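# Stand the full drink can upright in the bowl

## Task

Place the full drink can upright inside the bowl so that it stays there without the robot holding it, then open the hand and move the arm away from it.

## Robot and tools

ROBOT. One arm on a base (possibly tilted relative to the table) carries a five-finger right hand. The hand point moves rigidly with the palm, 0.05 m in front of it, where the index pad meets the thumb tip in a pinch. Its +z runs along the straight fingers (which extend 0.06 to 0.07 m past it), +y points out of the palm, and +x runs across the palm away from the thumb. Across the palm the hand extends 0.08 m on the little-finger side, and on the thumb side 0.02 m with the thumb turned fully in front of the palm (up to 0.09 m otherwise). A fixed wrist bracket on the little-finger side stands 0.03 m beyond the point along +y and 0.11 m across the palm; it can collide with things.

SCENE FRAME. Results report the hand point in a frame whose origin sits on the table top under the arm base: +z up, +y to the left when facing along +x. Position is in metres, orientation as quaternion wxyz, velocities in m/s and rad/s. At long reach the printed position may be off.

ROW FORMAT. Every motion command is one row of 14 numbers, each in [-1, 1], in this order: dx, dy, dz, rx, ry, rz, little, ring, middle, index, thumb_bend, thumb_turn, force_limit, speed. The first six are an offset, not a pose: they shift the hand point from its measured pose at the start of the action (for the first action of a call, the pose in the latest result), expressed in the hand point's own axes. A value of 1.0 equals 0.6 m or 180 degrees; rx, ry, rz form a single rotation vector. The six hand numbers are absolute targets: fingers -1 straight to +1 curled into the palm; thumb_bend -1 straight to +1 fully bent; thumb_turn -1 beside the palm to +1 opposite the fingers. A pinch is roughly index +0.22, thumb_bend +0.75, thumb_turn +0.57. force_limit maps linearly from about 0 N (-1) to 10 N (+1) at the fingertip (15 N for both thumb motors) and only halts closing. speed maps from nearly zero (-1) to full (+1), where a full finger travel takes 0.6 s; close at -0.9 or lower for a gentle grip.

TOOLS.
execute_actions(actions): a list of actions, each a table of up to 15 rows; each row runs for one 1/30 s step, and a short table repeats its last row until 15 steps pass. All rows in an action are offsets from that action's start pose, not from the previous row. An empty list just returns state and images.
move(target, speed, stop_force, blocking): target is one 14-number row; its offset is taken from the pose in the latest result that shows one. The hand point follows a straight path there lasting 0.5 to 10 s (cut off at 10 s), turning the short way. speed is the top path speed in m/s, 0.002 to 0.5 (default 0.25), turning capped at twice that in rad/s. It does not avoid obstacles and may overshoot the speed near full extension. stop_force (9 to 40 N, not allowed in the first 0.2 s) ends the path when the wrist sensor feels that much added push against the motion for two steps; the hand then backs to its pose two steps earlier and holds. Use it only with slow, non-rotating moves; omit it when lifting off something being pressed. blocking=false returns after 0.5 s while the arm keeps moving (not allowed with stop_force); then call wait or stop before other motion. The result adds a move: line with the ending (done, contact, off_target, moving, held, fault) and limits (paced = pose clipped; held = a check blocked steps, after which motion may jump fast), plus distance from target.
wait(seconds): 0 to 10 s, holding the last command; returns early if a running move ends.
stop(): brakes a running move; needs room at speed.
zoom_image(camera, region): camera is cam_high, cam_low or cam_wrist (each 504x504); region [x0, y0, x1, y1] in pixels from the top-left, at most 504 by 504.
show_instructions(): shows the reference image pages.
finished_scene(scene): ends the current scene (give its number) after the robot holds its last command; irreversible.

MOTION DETAILS. Each step the commanded pose is clipped to 100 mm and 16 degrees from the measured pose, so far targets need several actions; position wins over orientation when both cannot be met. Commands lag about 0.17 s. "Hand target" in a result is where the controller is currently heading. A "pose unreachable" line means the clearance check altered or blocked the command (a mount under the base counts as arm). The elbow cannot fully straighten.

GRIPPING. Turn the thumb fully in front of the palm before reaching; the hand can then wrap objects 0.035 to 0.08 m wide, the object lying across the palm on the wrist side of the hand point. A motor starts only when its target changes (by 0.01 or more) and runs until it arrives or, when closing, hits force_limit, then locks (holding at least 15 N). To grip harder, raise force_limit and send a target further closed than hand_measured; to loosen, send one more open. Result lists hand_measured, hand_stopped_by (moving, target, force, stalled, fault) and hand_load_n (positive when pushed open) follow the motor order. Loads near zero mean the grip was lost.

SENSING. Wrist force/torque is given in the hand point's axes, saturates near 50 N per axis, carries offsets up to about 4 N and noise. Joint torque readings are offset, noisy and not used to judge faults.

AVOID. Any joint torque past its limit (138 N m for pan, lift, elbow; 25.7 N m for the wrist joints, held weight included) or 150 N on the arm causes a 10 s stop. The arm is stiff, so targets past a firm contact are risky. Motors above 85 °C brake the arm. Don't drop, slam or knock anything off the table; loose objects may be nudged occasionally. Release the can and retract before finishing.

Each tool is called after "Call:" by a JSON object that holds its "method" and its "body", one argument or row to a line.

Reference images:

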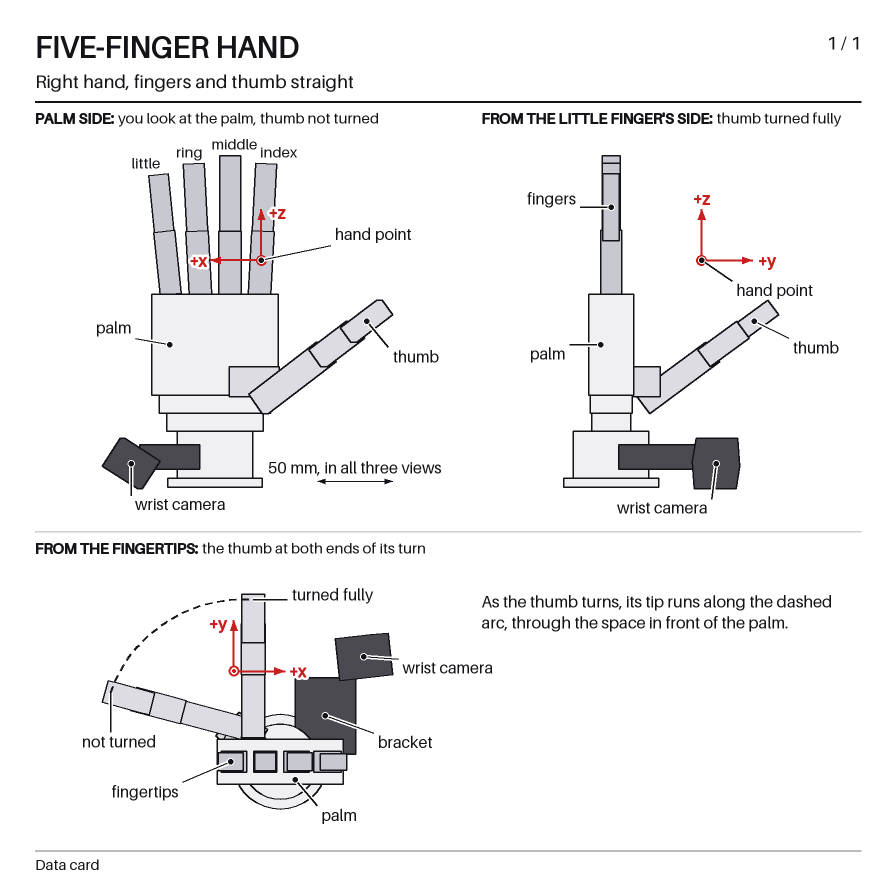

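## Session

Call:
{"method": "execute_actions", "body": {
  "actions": []
}}

Scene clock: 0.00 s.
end_effector_position=(+0.8671, -0.1710, +0.3599) hand_measured=(-1.000, -1.000, -1.000, -1.000, -1.000, -1.000) hand_load_n=(+0.0, +0.0, +0.0, +0.0, +0.0, +0.0) hand_stopped_by=(target, target, target, target, target, target) hand_force_limit=0.00 hand_speed=-0.80 end_effector_quat_wxyz=(-0.066, +0.648, +0.421, +0.631) end_effector_velocity=(-0.000, +0.001, -0.001) end_effector_angular_velocity=(+0.000, +0.002, +0.001)
Joint positions: [-0.025 -1.095  1.035  0.574  1.132 -0.049]
Joint velocities: [-0.     0.001 -0.     0.001  0.     0.   ]
Joint torques (N m, as the arm reports them, + toward a larger angle): no reading
Motor temperatures (°C, as the motors report them): [28 25 25 36 32 30]
Wrist force (N, on the end effector, along its own x y z axes, offset not removed): no reading
Wrist torque (N m, same axes, about the end effector's origin, offset not removed): no reading
Hand target: +0.867, -0.171, +0.360; -0.066, +0.648, +0.421, +0.631

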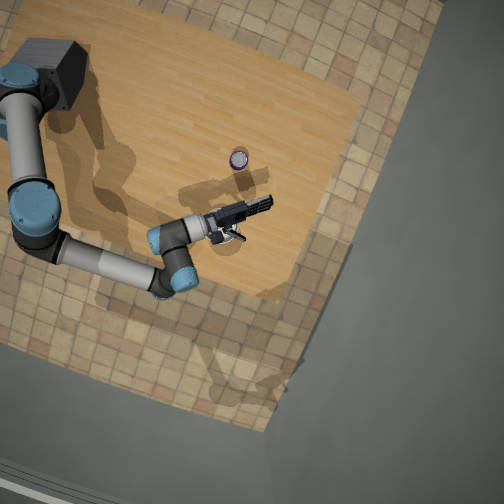

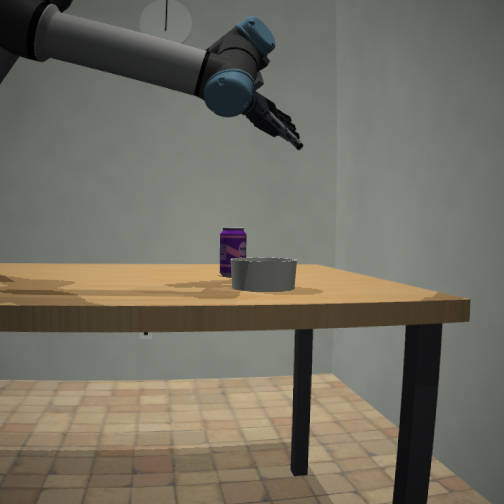

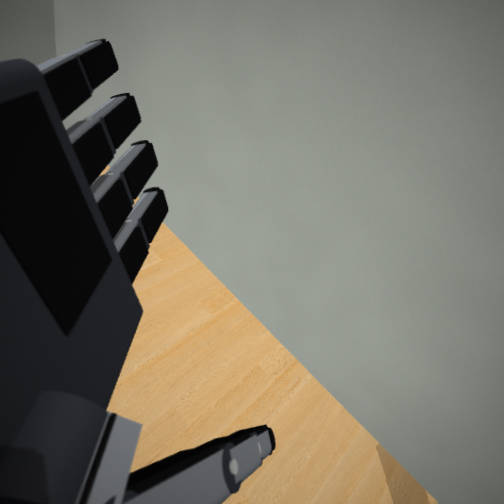

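Call:
{"method": "move", "body": {
  "target": [-0.357,-0.491,-0.322,0,0.065,0.148,-1,-1,-1,-1,-1,1,0,0],
  "speed": 0.4
}}

Scene clock: 22.90 s.
end_effector_position=(+0.5811, -0.2019, +0.0892) hand_measured=(-1.000, -1.000, -1.000, -1.000, -1.000, +1.000) hand_load_n=(+0.0, +0.0, +0.0, +0.0, +0.0, +0.0) hand_stopped_by=(target, target, target, target, target, target) hand_force_limit=0.00 hand_speed=0.00 end_effector_quat_wxyz=(-0.234, +0.679, +0.237, +0.655) end_effector_velocity=(+0.000, +0.000, -0.000) end_effector_angular_velocity=(+0.001, +0.000, +0.001)
Joint positions: [-0.811 -1.229  1.911  0.497  0.387 -0.431]
Joint velocities: [ 0.     0.001 -0.     0.     0.    -0.   ]
Joint torques (N m, as the arm reports them, + toward a larger angle): [ 18.04 -35.71   0.48   2.76  -1.53  -0.21]
Motor temperatures (°C, as the motors report them): [28 25 25 36 32 30]
Wrist force (N, on the end effector, along its own x y z axes, offset not removed): [-0.7 2.0 1.0]
Wrist torque (N m, same axes, about the end effector's origin, offset not removed): [0.16 0.07 -0.19]
Hand target: +0.581, -0.202, +0.089; -0.234, +0.679, +0.237, +0.655
Off the commanded pose: 0.018 m, 3 deg.
FORCE FAULT: contact force on the arm reached its limit, and the arm stopped for 10 seconds. The contact can be on any part of the arm, not only on its tool. That time counts as 20 of the actions that you can send in this scene. The arm's remaining commands of this call were not run. The arm holds still and accepts commands again. Move the arm away from the contact; if what it grips holds it there, let go first. Pushing or pulling that hard again can fault the arm again.
move: fault

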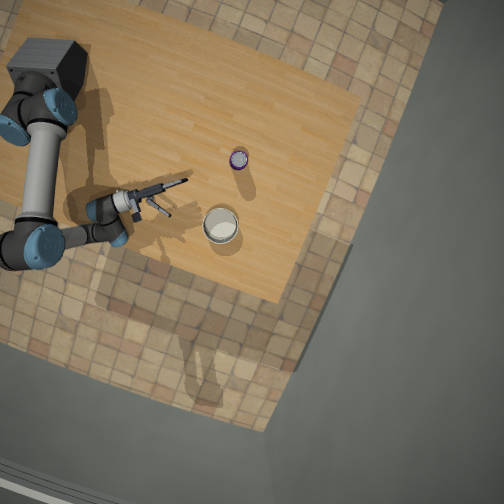

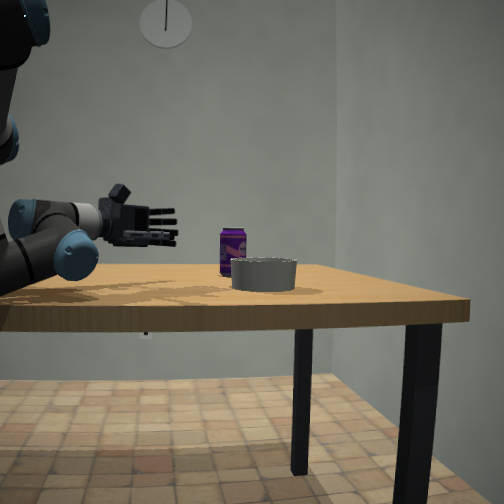

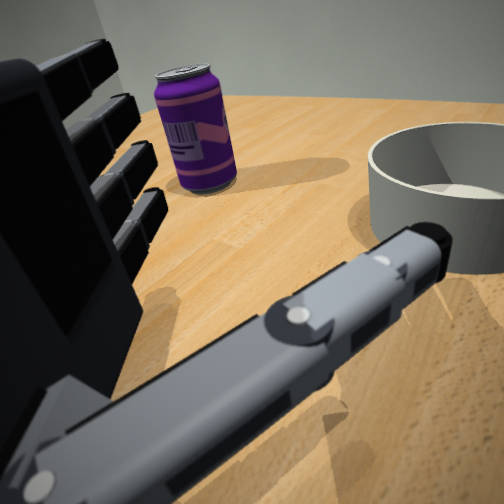

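Call:
{"method": "move", "body": {
  "target": [0.03,-0.09,0.2,0,0,0,-1,-1,-1,-1,-1,1,0,0],
  "speed": 0.3
}}

Scene clock: 27.53 s.
end_effector_position=(+0.6409, -0.0848, +0.1036) hand_measured=(-1.000, -1.000, -1.000, -1.000, -1.000, +1.000) hand_load_n=(+0.0, +0.0, +0.0, +0.0, +0.0, +0.0) hand_stopped_by=(target, target, target, target, target, target) hand_force_limit=0.00 hand_speed=0.00 end_effector_quat_wxyz=(-0.234, +0.678, +0.237, +0.655) end_effector_velocity=(+0.001, +0.003, -0.001) end_effector_angular_velocity=(-0.001, +0.006, -0.007)
Joint positions: [-0.505 -1.185  1.945 -0.063  0.574  0.106]
Joint velocities: [ 0.009 -0.001  0.007 -0.026  0.012  0.024]
Joint torques (N m, as the arm reports them, + toward a larger angle): [ 30.5  -39.98   8.25  -0.32   1.08   2.47]
Motor temperatures (°C, as the motors report them): [28 25 25 36 32 30]
Wrist force (N, on the end effector, along its own x y z axes, offset not removed): [1.4 1.1 1.0]
Wrist torque (N m, same axes, about the end effector's origin, offset not removed): [0.06 0.10 0.05]
Hand target: +0.641, -0.085, +0.104; -0.233, +0.679, +0.237, +0.655
Off the commanded pose: 0.000 m, 0 deg.
move: done

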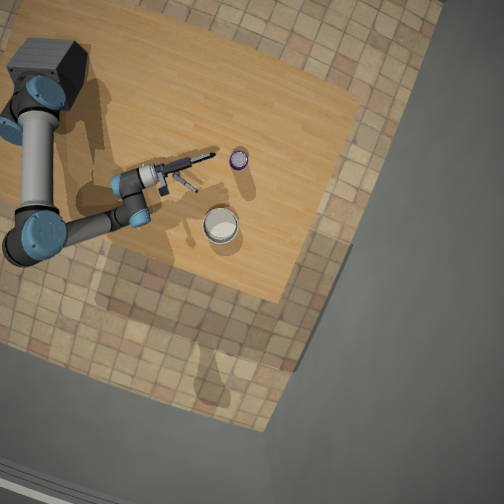

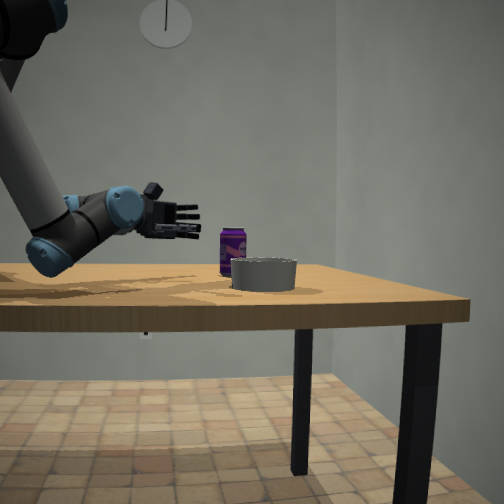

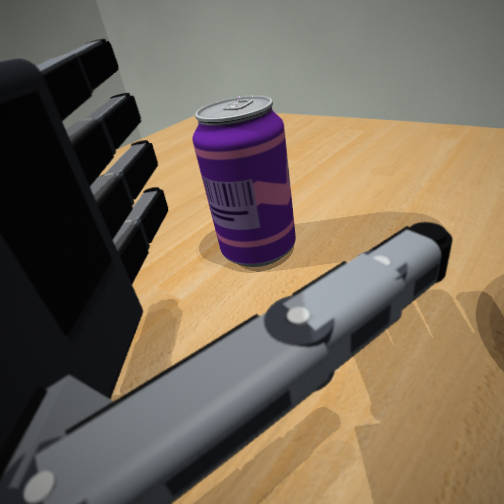

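Call:
{"method": "move", "body": {
  "target": [-0.07,0,0.25,0,0,0,-1,-1,-1,-1,-1,1,0,0],
  "speed": 0.15
}}

Scene clock: 40.87 s.
end_effector_position=(+0.7341, -0.0082, +0.0679) hand_measured=(-1.000, -1.000, -1.000, -1.000, -1.000, +1.000) hand_load_n=(+0.0, +0.0, +0.0, +0.0, +0.0, +0.0) hand_stopped_by=(target, target, target, target, target, target) hand_force_limit=0.00 hand_speed=0.00 end_effector_quat_wxyz=(-0.233, +0.678, +0.238, +0.656) end_effector_velocity=(+0.001, -0.002, +0.001) end_effector_angular_velocity=(-0.002, -0.002, -0.002)
Joint positions: [-0.323 -0.936  1.708 -0.217  0.72   0.281]
Joint velocities: [-0.    -0.002 -0.    -0.001 -0.     0.   ]
Joint torques (N m, as the arm reports them, + toward a larger angle): [ 29.67 -35.06  -1.84   1.75  -1.43  -0.13]
Motor temperatures (°C, as the motors report them): [28 25 25 36 32 30]
Wrist force (N, on the end effector, along its own x y z axes, offset not removed): [1.8 -1.1 2.6]
Wrist torque (N m, same axes, about the end effector's origin, offset not removed): [-0.42 -0.22 0.14]
Hand target: +0.734, -0.008, +0.068; -0.233, +0.678, +0.238, +0.656
Off the commanded pose: 0.030 m, 0 deg.
FORCE FAULT: contact force on the arm reached its limit, and the arm stopped for 10 seconds. The contact can be on any part of the arm, not only on its tool. That time counts as 20 of the actions that you can send in this scene. The arm's remaining commands of this call were not run. The arm holds still and accepts commands again. Move the arm away from the contact; if what it grips holds it there, let go first. Pushing or pulling that hard again can fault the arm again.
move: fault

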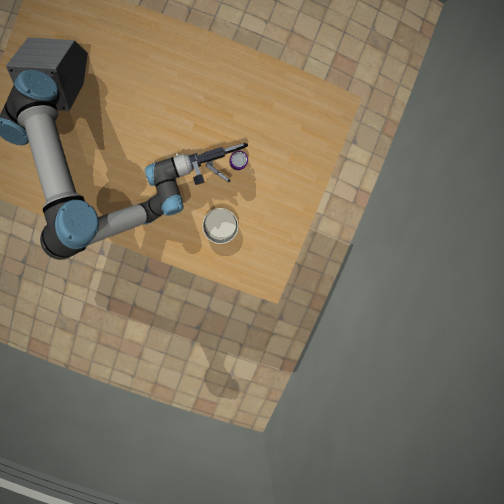

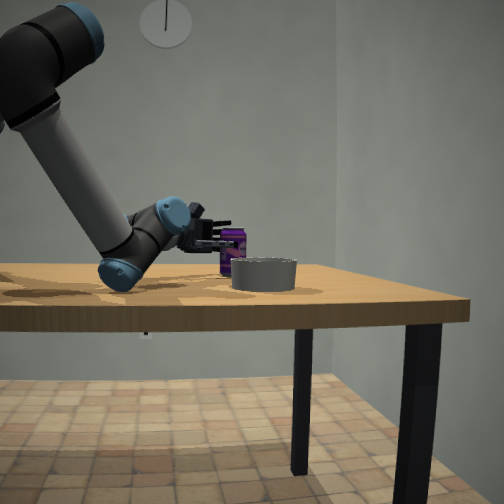

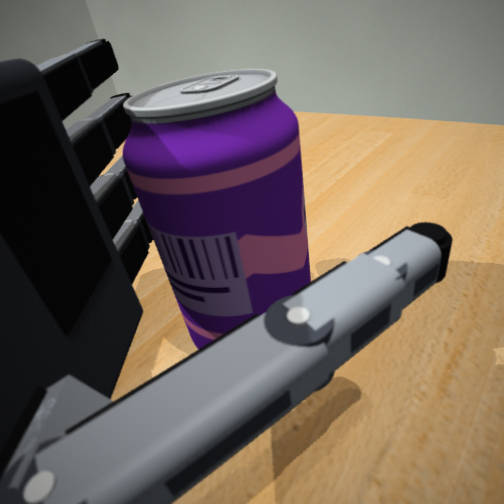

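Call:
{"method": "move", "body": {
  "target": [0.01,0.01,0.06,0,0,0,-1,-1,-1,-1,-1,1,0,0],
  "speed": 0.1
}}

Call:
{"method": "move", "body": {
  "target": [-0.03,0,0,0,0,0,-1,-1,-1,-1,-1,1,0,0],
  "speed": 0.05
}}

Scene clock: 44.03 s.
end_effector_position=(+0.7657, +0.0097, +0.0727) hand_measured=(-1.000, -1.000, -1.000, -1.000, -1.000, +1.000) hand_load_n=(+0.0, +0.0, +0.0, +0.0, +0.0, +0.0) hand_stopped_by=(target, target, target, target, target, target) hand_force_limit=0.00 hand_speed=0.00 end_effector_quat_wxyz=(-0.233, +0.678, +0.238, +0.656) end_effector_velocity=(+0.002, +0.001, +0.000) end_effector_angular_velocity=(+0.000, +0.001, +0.000)
Joint positions: [-0.265 -0.885  1.619 -0.213  0.77   0.325]
Joint velocities: [ 0.003  0.003 -0.007  0.002  0.003  0.002]
Joint torques (N m, as the arm reports them, + toward a larger angle): [ 40.59 -27.12  -9.5    3.48   1.1    2.62]
Motor temperatures (°C, as the motors report them): [28 25 25 36 32 30]
Wrist force (N, on the end effector, along its own x y z axes, offset not removed): [-0.8 -0.5 -2.5]
Wrist torque (N m, same axes, about the end effector's origin, offset not removed): [0.18 0.42 -0.31]
Hand target: +0.766, +0.010, +0.073; -0.233, +0.678, +0.238, +0.656
Off the commanded pose: 0.000 m, 0 deg.
move: done

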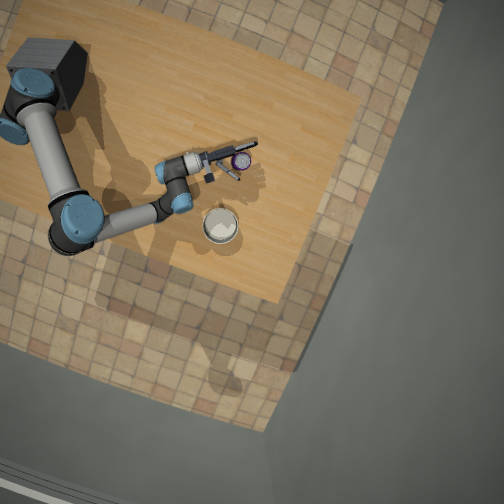

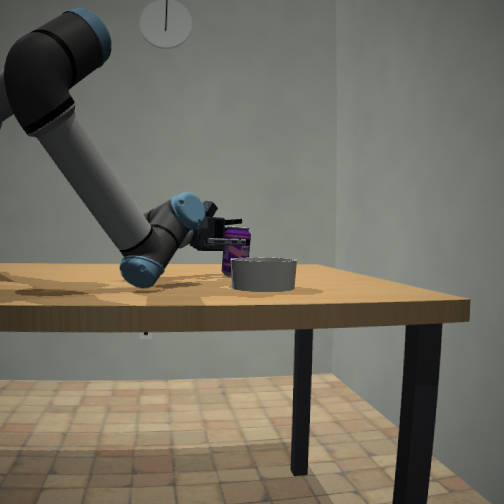

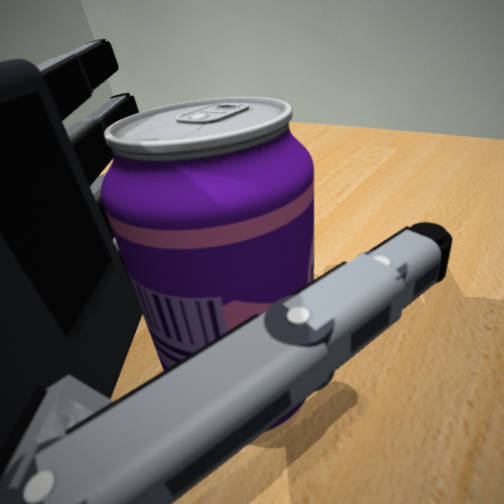

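Scene clock: 54.40 s.
end_effector_position=(+0.7660, +0.0096, +0.0683) hand_measured=(-1.000, -1.000, -1.000, -1.000, -1.000, +1.000) hand_load_n=(+0.0, +0.0, +0.0, +0.0, +0.0, +0.0) hand_stopped_by=(target, target, target, target, target, target) hand_force_limit=0.00 hand_speed=0.00 end_effector_quat_wxyz=(-0.233, +0.677, +0.238, +0.657) end_effector_velocity=(+0.000, -0.000, +0.000) end_effector_angular_velocity=(-0.000, -0.001, -0.001)
Joint positions: [-0.271 -0.877  1.615 -0.214  0.763  0.32 ]
Joint velocities: [ 0.    -0.001  0.    -0.001 -0.    -0.   ]
Joint torques (N m, as the arm reports them, + toward a larger angle): [ 30.98 -34.77  -2.59   1.67  -1.75  -0.35]
Motor temperatures (°C, as the motors report them): [28 25 25 36 32 30]
Wrist force (N, on the end effector, along its own x y z axes, offset not removed): [-0.6 -0.3 -0.8]
Wrist torque (N m, same axes, about the end effector's origin, offset not removed): [0.17 0.20 -0.10]
Hand target: +0.766, +0.010, +0.068; -0.233, +0.677, +0.238, +0.657
Off the commanded pose: 0.014 m, 0 deg.
FORCE FAULT: contact force on the arm reached its limit, and the arm stopped for 10 seconds. The contact can be on any part of the arm, not only on its tool. That time counts as 20 of the actions that you can send in this scene. The arm's remaining commands of this call were not run. The arm holds still and accepts commands again. Move the arm away from the contact; if what it grips holds it there, let go first. Pushing or pulling that hard again can fault the arm again.
move: fault

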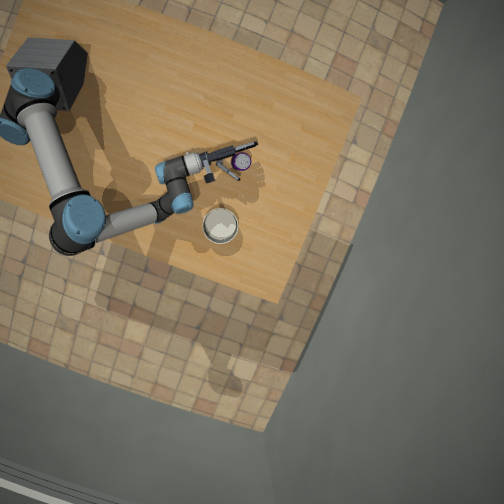

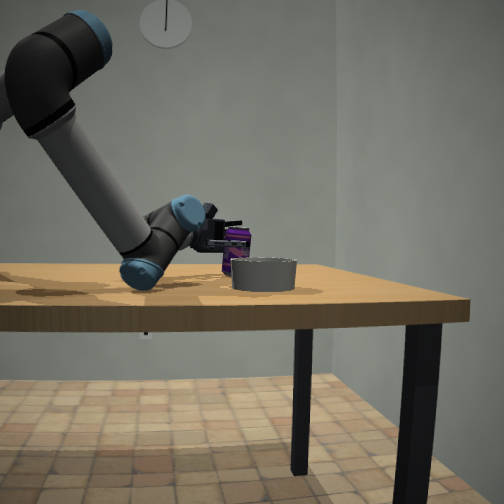

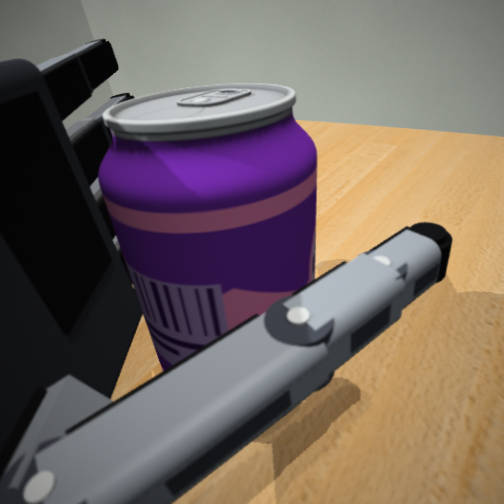

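Stop lowering; try gripping here.

Call:
{"method": "execute_actions", "body": {
  "actions": [
    [[0.005,0,0,0,0,0,1,1,1,1,1,1,0.6,0.2]],
    [[0,0,0,0,0,0,1,1,1,1,1,1,0.6,0.2]],
    [[0,0,0,0,0,0,1,1,1,1,1,1,0.6,0.2]]
  ]
}}

Scene clock: 58.47 s.
end_effector_position=(+0.7661, +0.0096, +0.0713) hand_measured=(+1.000, -0.010, -0.086, -0.144, -0.446, +1.000) hand_load_n=(+0.0, +8.5, +9.0, +2.0, +18.0, -0.5) hand_stopped_by=(target, force, force, force, force, target) hand_force_limit=0.60 hand_speed=0.20 end_effector_quat_wxyz=(-0.233, +0.677, +0.238, +0.657) end_effector_velocity=(-0.000, +0.001, -0.000) end_effector_angular_velocity=(+0.001, +0.001, +0.001)
Joint positions: [-0.267 -0.881  1.617 -0.213  0.766  0.322]
Joint velocities: [ 0.     0.002  0.     0.    -0.    -0.   ]
Joint torques (N m, as the arm reports them, + toward a larger angle): [ 27.97 -30.87   1.77   3.5    1.39   2.69]
Motor temperatures (°C, as the motors report them): [28 25 25 36 32 30]
Wrist force (N, on the end effector, along its own x y z axes, offset not removed): [6.2 1.8 -0.7]
Wrist torque (N m, same axes, about the end effector's origin, offset not removed): [0.35 -0.17 -0.05]
Hand target: +0.766, +0.010, +0.071; -0.233, +0.677, +0.238, +0.657
Off the commanded pose: 0.000 m, 0 deg.

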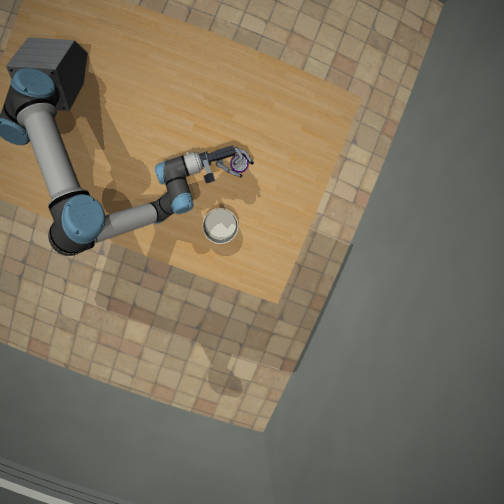

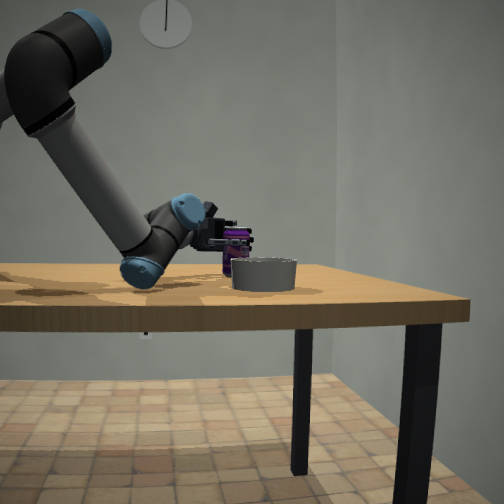

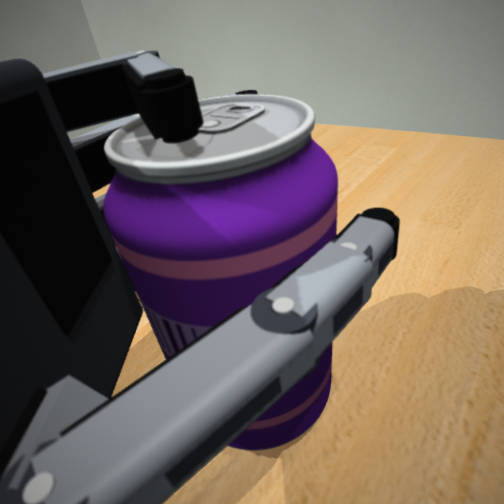

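Call:
{"method": "move", "body": {
  "target": [0.2,0,0,0,0,0,1,1,1,1,1,1,0.6,0.2],
  "speed": 0.2
}}

Call:
{"method": "move", "body": {
  "target": [0,0.3,-0.228,0,0,0,1,1,1,1,1,1,0.6,0.2],
  "speed": 0.25
}}

Scene clock: 63.03 s.
end_effector_position=(+0.7689, +0.0115, +0.1908) hand_measured=(+1.000, -0.010, -0.086, -0.144, -0.446, +1.000) hand_load_n=(+0.0, +6.5, +8.5, +4.0, +17.5, +5.5) hand_stopped_by=(target, force, force, force, force, target) hand_force_limit=0.60 hand_speed=0.20 end_effector_quat_wxyz=(-0.233, +0.677, +0.238, +0.657) end_effector_velocity=(+0.000, -0.001, +0.003) end_effector_angular_velocity=(-0.001, -0.000, -0.002)
Joint positions: [-0.102 -1.049  1.666 -0.164  0.913  0.426]
Joint velocities: [ 0.004 -0.005  0.     0.001  0.005  0.003]
Joint torques (N m, as the arm reports them, + toward a larger angle): [ 38.63 -42.57  -6.26   2.86   0.36   2.47]
Motor temperatures (°C, as the motors report them): [28 25 25 36 32 30]
Wrist force (N, on the end effector, along its own x y z axes, offset not removed): [-8.5 3.3 -0.7]
Wrist torque (N m, same axes, about the end effector's origin, offset not removed): [0.35 0.83 -0.25]
Hand target: +0.769, +0.011, +0.191; -0.233, +0.677, +0.238, +0.657
Off the commanded pose: 0.000 m, 0 deg.
move: done

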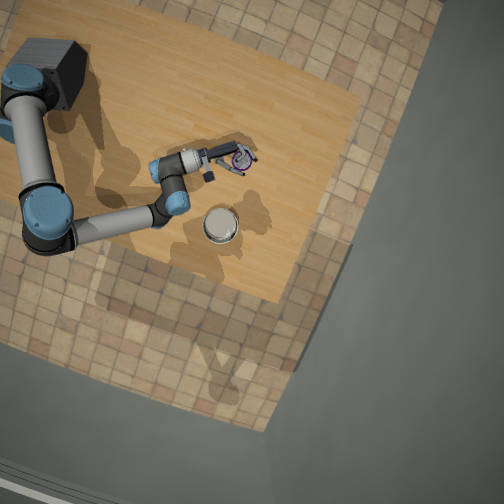

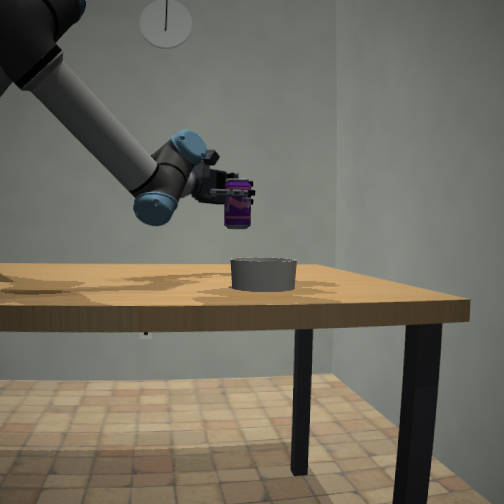

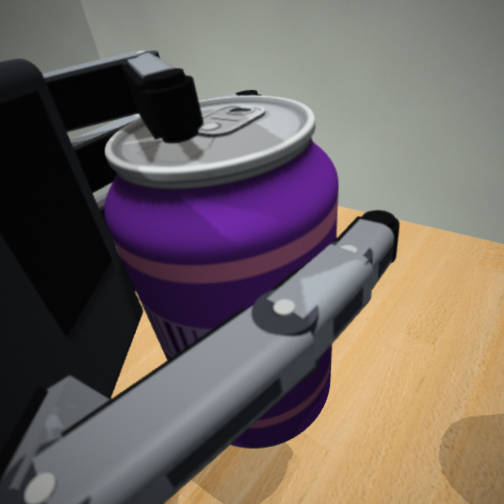

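Scene clock: 64.63 s.
end_effector_position=(+0.7756, -0.2140, +0.1942) hand_measured=(+1.000, -0.010, -0.086, -0.144, -0.446, +1.000) hand_load_n=(+0.0, +6.5, +8.5, +4.0, +17.5, +5.5) hand_stopped_by=(target, force, force, force, force, target) hand_force_limit=0.60 hand_speed=0.20 end_effector_quat_wxyz=(-0.233, +0.677, +0.238, +0.657) end_effector_velocity=(-0.000, -0.002, -0.000) end_effector_angular_velocity=(+0.000, +0.001, +0.006)
Joint positions: [-0.388 -1.188  1.408  0.375  0.664  0.226]
Joint velocities: [-0.004  0.003 -0.01   0.019 -0.004 -0.01 ]
Joint torques (N m, as the arm reports them, + toward a larger angle): [ 19.85 -36.52 -19.58   4.25  -4.98  -2.88]
Motor temperatures (°C, as the motors report them): [28 25 25 36 32 30]
Wrist force (N, on the end effector, along its own x y z axes, offset not removed): [2.3 1.9 2.3]
Wrist torque (N m, same axes, about the end effector's origin, offset not removed): [0.16 -0.99 0.32]
Hand target: +0.776, -0.214, +0.194; -0.233, +0.677, +0.238, +0.657
Off the commanded pose: 0.000 m, 0 deg.
move: done

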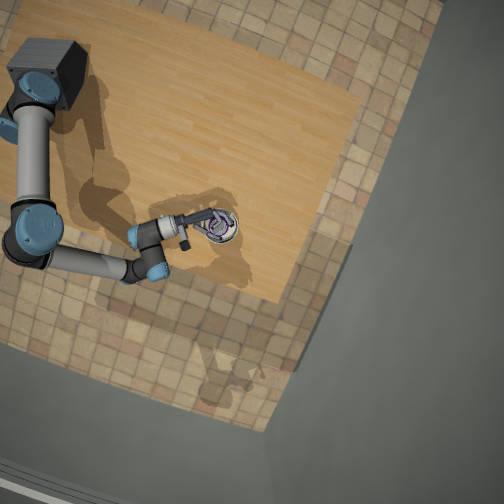

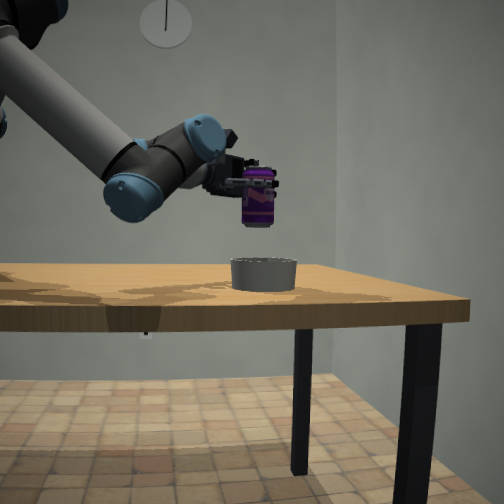

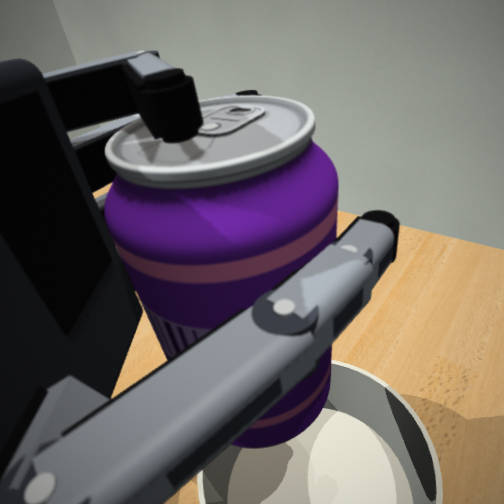

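Call:
{"method": "move", "body": {
  "target": [-0.17,0.01,0,0,0,0,1,1,1,1,1,1,0.6,0.2],
  "speed": 0.06,
  "stop_force": 10
}}

Scene clock: 68.73 s.
end_effector_position=(+0.7769, -0.2203, +0.0926) hand_measured=(+1.000, -0.010, -0.086, -0.144, -0.446, +1.000) hand_load_n=(+0.0, +6.5, +8.5, +4.0, +17.5, +5.5) hand_stopped_by=(target, force, force, force, force, target) hand_force_limit=0.60 hand_speed=0.20 end_effector_quat_wxyz=(-0.233, +0.677, +0.238, +0.657) end_effector_velocity=(+0.000, -0.001, -0.002) end_effector_angular_velocity=(-0.002, -0.001, -0.001)
Joint positions: [-0.503 -1.027  1.336  0.384  0.572  0.106]
Joint velocities: [-0.003  0.004 -0.004  0.    -0.002 -0.003]
Joint torques (N m, as the arm reports them, + toward a larger angle): [ 21.82 -38.91 -16.59   4.49  -4.97  -3.11]
Motor temperatures (°C, as the motors report them): [28 25 25 36 32 30]
Wrist force (N, on the end effector, along its own x y z axes, offset not removed): [-0.9 -0.2 1.0]
Wrist torque (N m, same axes, about the end effector's origin, offset not removed): [-0.17 -0.33 0.28]
Hand target: +0.777, -0.220, +0.092; -0.233, +0.677, +0.238, +0.657
Off the commanded pose: 0.000 m, 0 deg.
move: done

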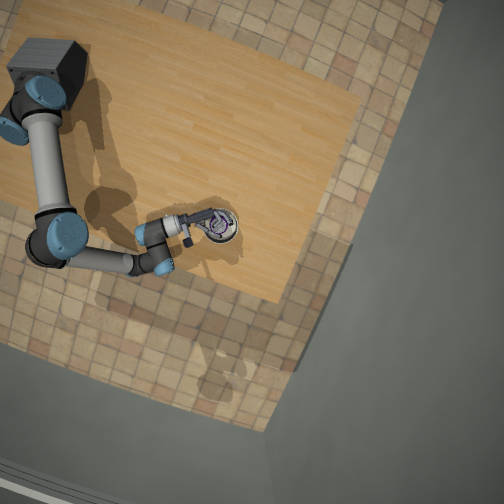

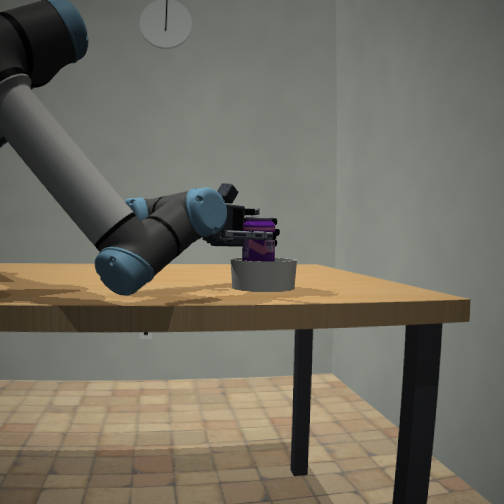

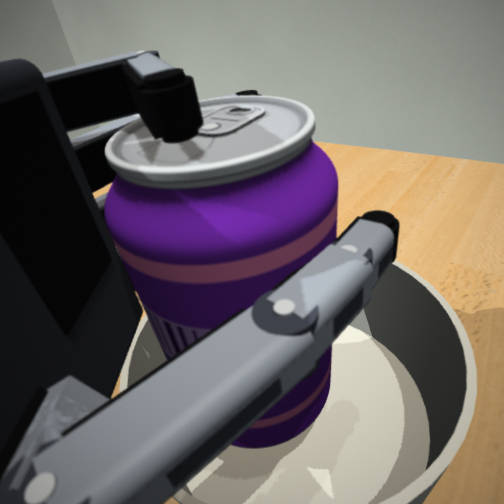

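The wrist joint is near the table; the can is about 1 cm above the bowl floor, so release here.

Call:
{"method": "execute_actions", "body": {
  "actions": [
    [[0,0,0,0,0,0,-1,-1,-1,-1,-1,1,0.6,0.2]],
    [[0,0,0,0,0,0,-1,-1,-1,-1,-1,1,0.6,0.2]],
    [[0,0,0,0,0,0,-1,-1,-1,-1,-1,1,0.6,0.2]]
  ]
}}

Call:
{"method": "move", "body": {
  "target": [0.1,-0.05,-0.25,0,0,0,-1,-1,-1,-1,-1,1,0.6,0.2],
  "speed": 0.3
}}

Scene clock: 72.30 s.
end_effector_position=(+0.7769, -0.2203, +0.0926) hand_measured=(-1.000, -1.000, -1.000, -1.000, -1.000, +1.000) hand_load_n=(+0.0, +0.0, +0.0, +0.0, +0.0, +0.0) hand_stopped_by=(target, target, target, target, target, target) hand_force_limit=0.60 hand_speed=0.20 end_effector_quat_wxyz=(-0.233, +0.677, +0.238, +0.657) end_effector_velocity=(-0.000, -0.001, -0.000) end_effector_angular_velocity=(-0.000, +0.000, -0.001)
Joint positions: [-0.503 -1.027  1.336  0.384  0.572  0.106]
Joint velocities: [-0.001 -0.001 -0.    -0.    -0.     0.   ]
Joint torques (N m, as the arm reports them, + toward a larger angle): [ 34.07 -50.08  -3.22   0.3    0.39   1.77]
Motor temperatures (°C, as the motors report them): [28 25 25 36 32 30]
Wrist force (N, on the end effector, along its own x y z axes, offset not removed): [-1.7 -1.4 -1.3]
Wrist torque (N m, same axes, about the end effector's origin, offset not removed): [-0.28 0.28 -0.16]
Hand target: +0.777, -0.220, +0.093; -0.233, +0.677, +0.238, +0.657
Off the commanded pose: 0.000 m, 0 deg.

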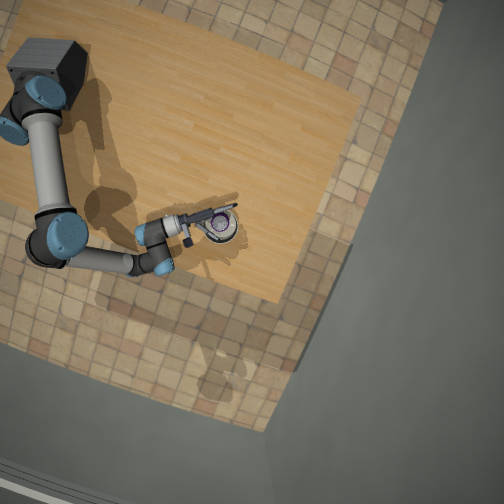

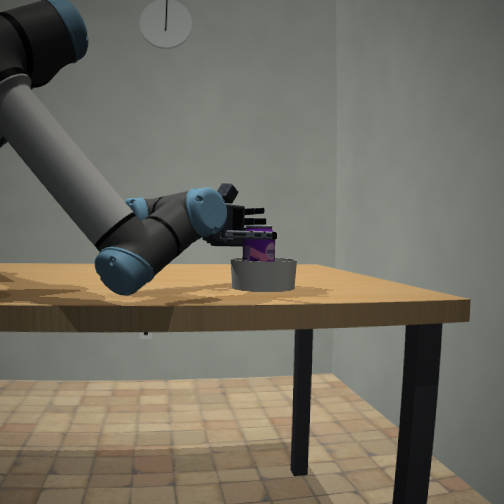

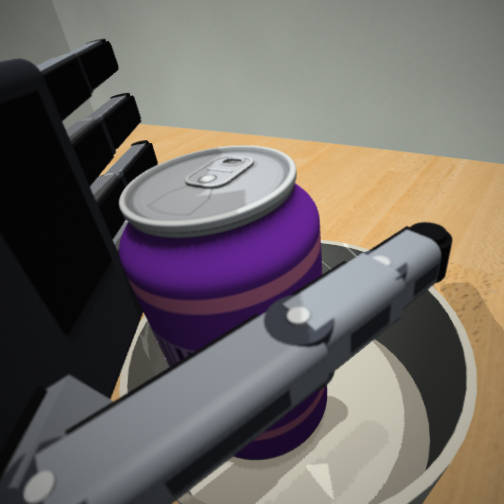

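Scene clock: 73.67 s.
end_effector_position=(+0.6431, -0.2899, +0.1569) hand_measured=(-1.000, -1.000, -1.000, -1.000, -1.000, +1.000) hand_load_n=(+0.0, +0.0, +0.0, +0.0, +0.0, +0.0) hand_stopped_by=(target, target, target, target, target, target) hand_force_limit=0.60 hand_speed=0.20 end_effector_quat_wxyz=(-0.232, +0.677, +0.238, +0.657) end_effector_velocity=(-0.003, -0.001, +0.001) end_effector_angular_velocity=(-0.000, -0.002, +0.006)
Joint positions: [-0.731 -1.323  1.645  0.689  0.42  -0.254]
Joint velocities: [-0.007  0.001  0.002  0.026 -0.004 -0.03 ]
Joint torques (N m, as the arm reports them, + toward a larger angle): [  9.56 -37.99   0.58   4.92  -4.08  -2.97]
Motor temperatures (°C, as the motors report them): [28 25 25 36 32 30]
Wrist force (N, on the end effector, along its own x y z axes, offset not removed): [2.0 -1.1 0.1]
Wrist torque (N m, same axes, about the end effector's origin, offset not removed): [-0.31 -0.17 -0.01]
Hand target: +0.643, -0.290, +0.157; -0.233, +0.677, +0.238, +0.657
Off the commanded pose: 0.000 m, 0 deg.
move: done

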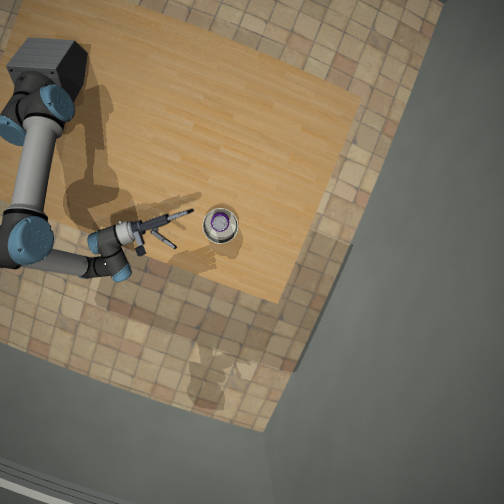

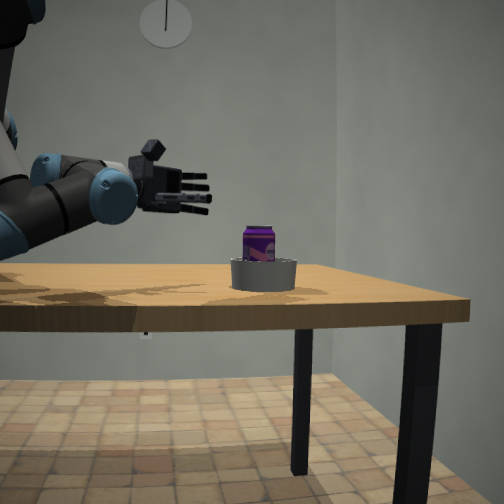

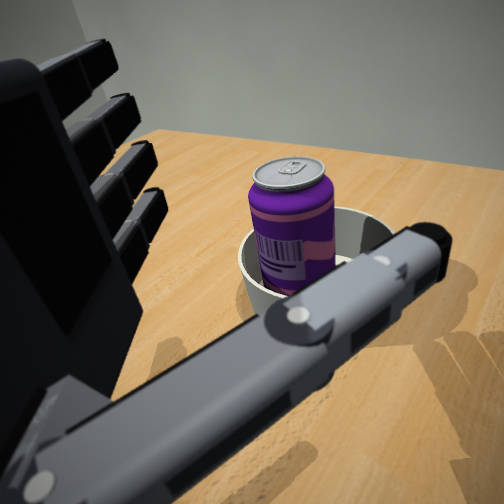

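Call:
{"method": "finished_scene", "body": {
  "scene": 1
}}

The scene is finished: the task was done.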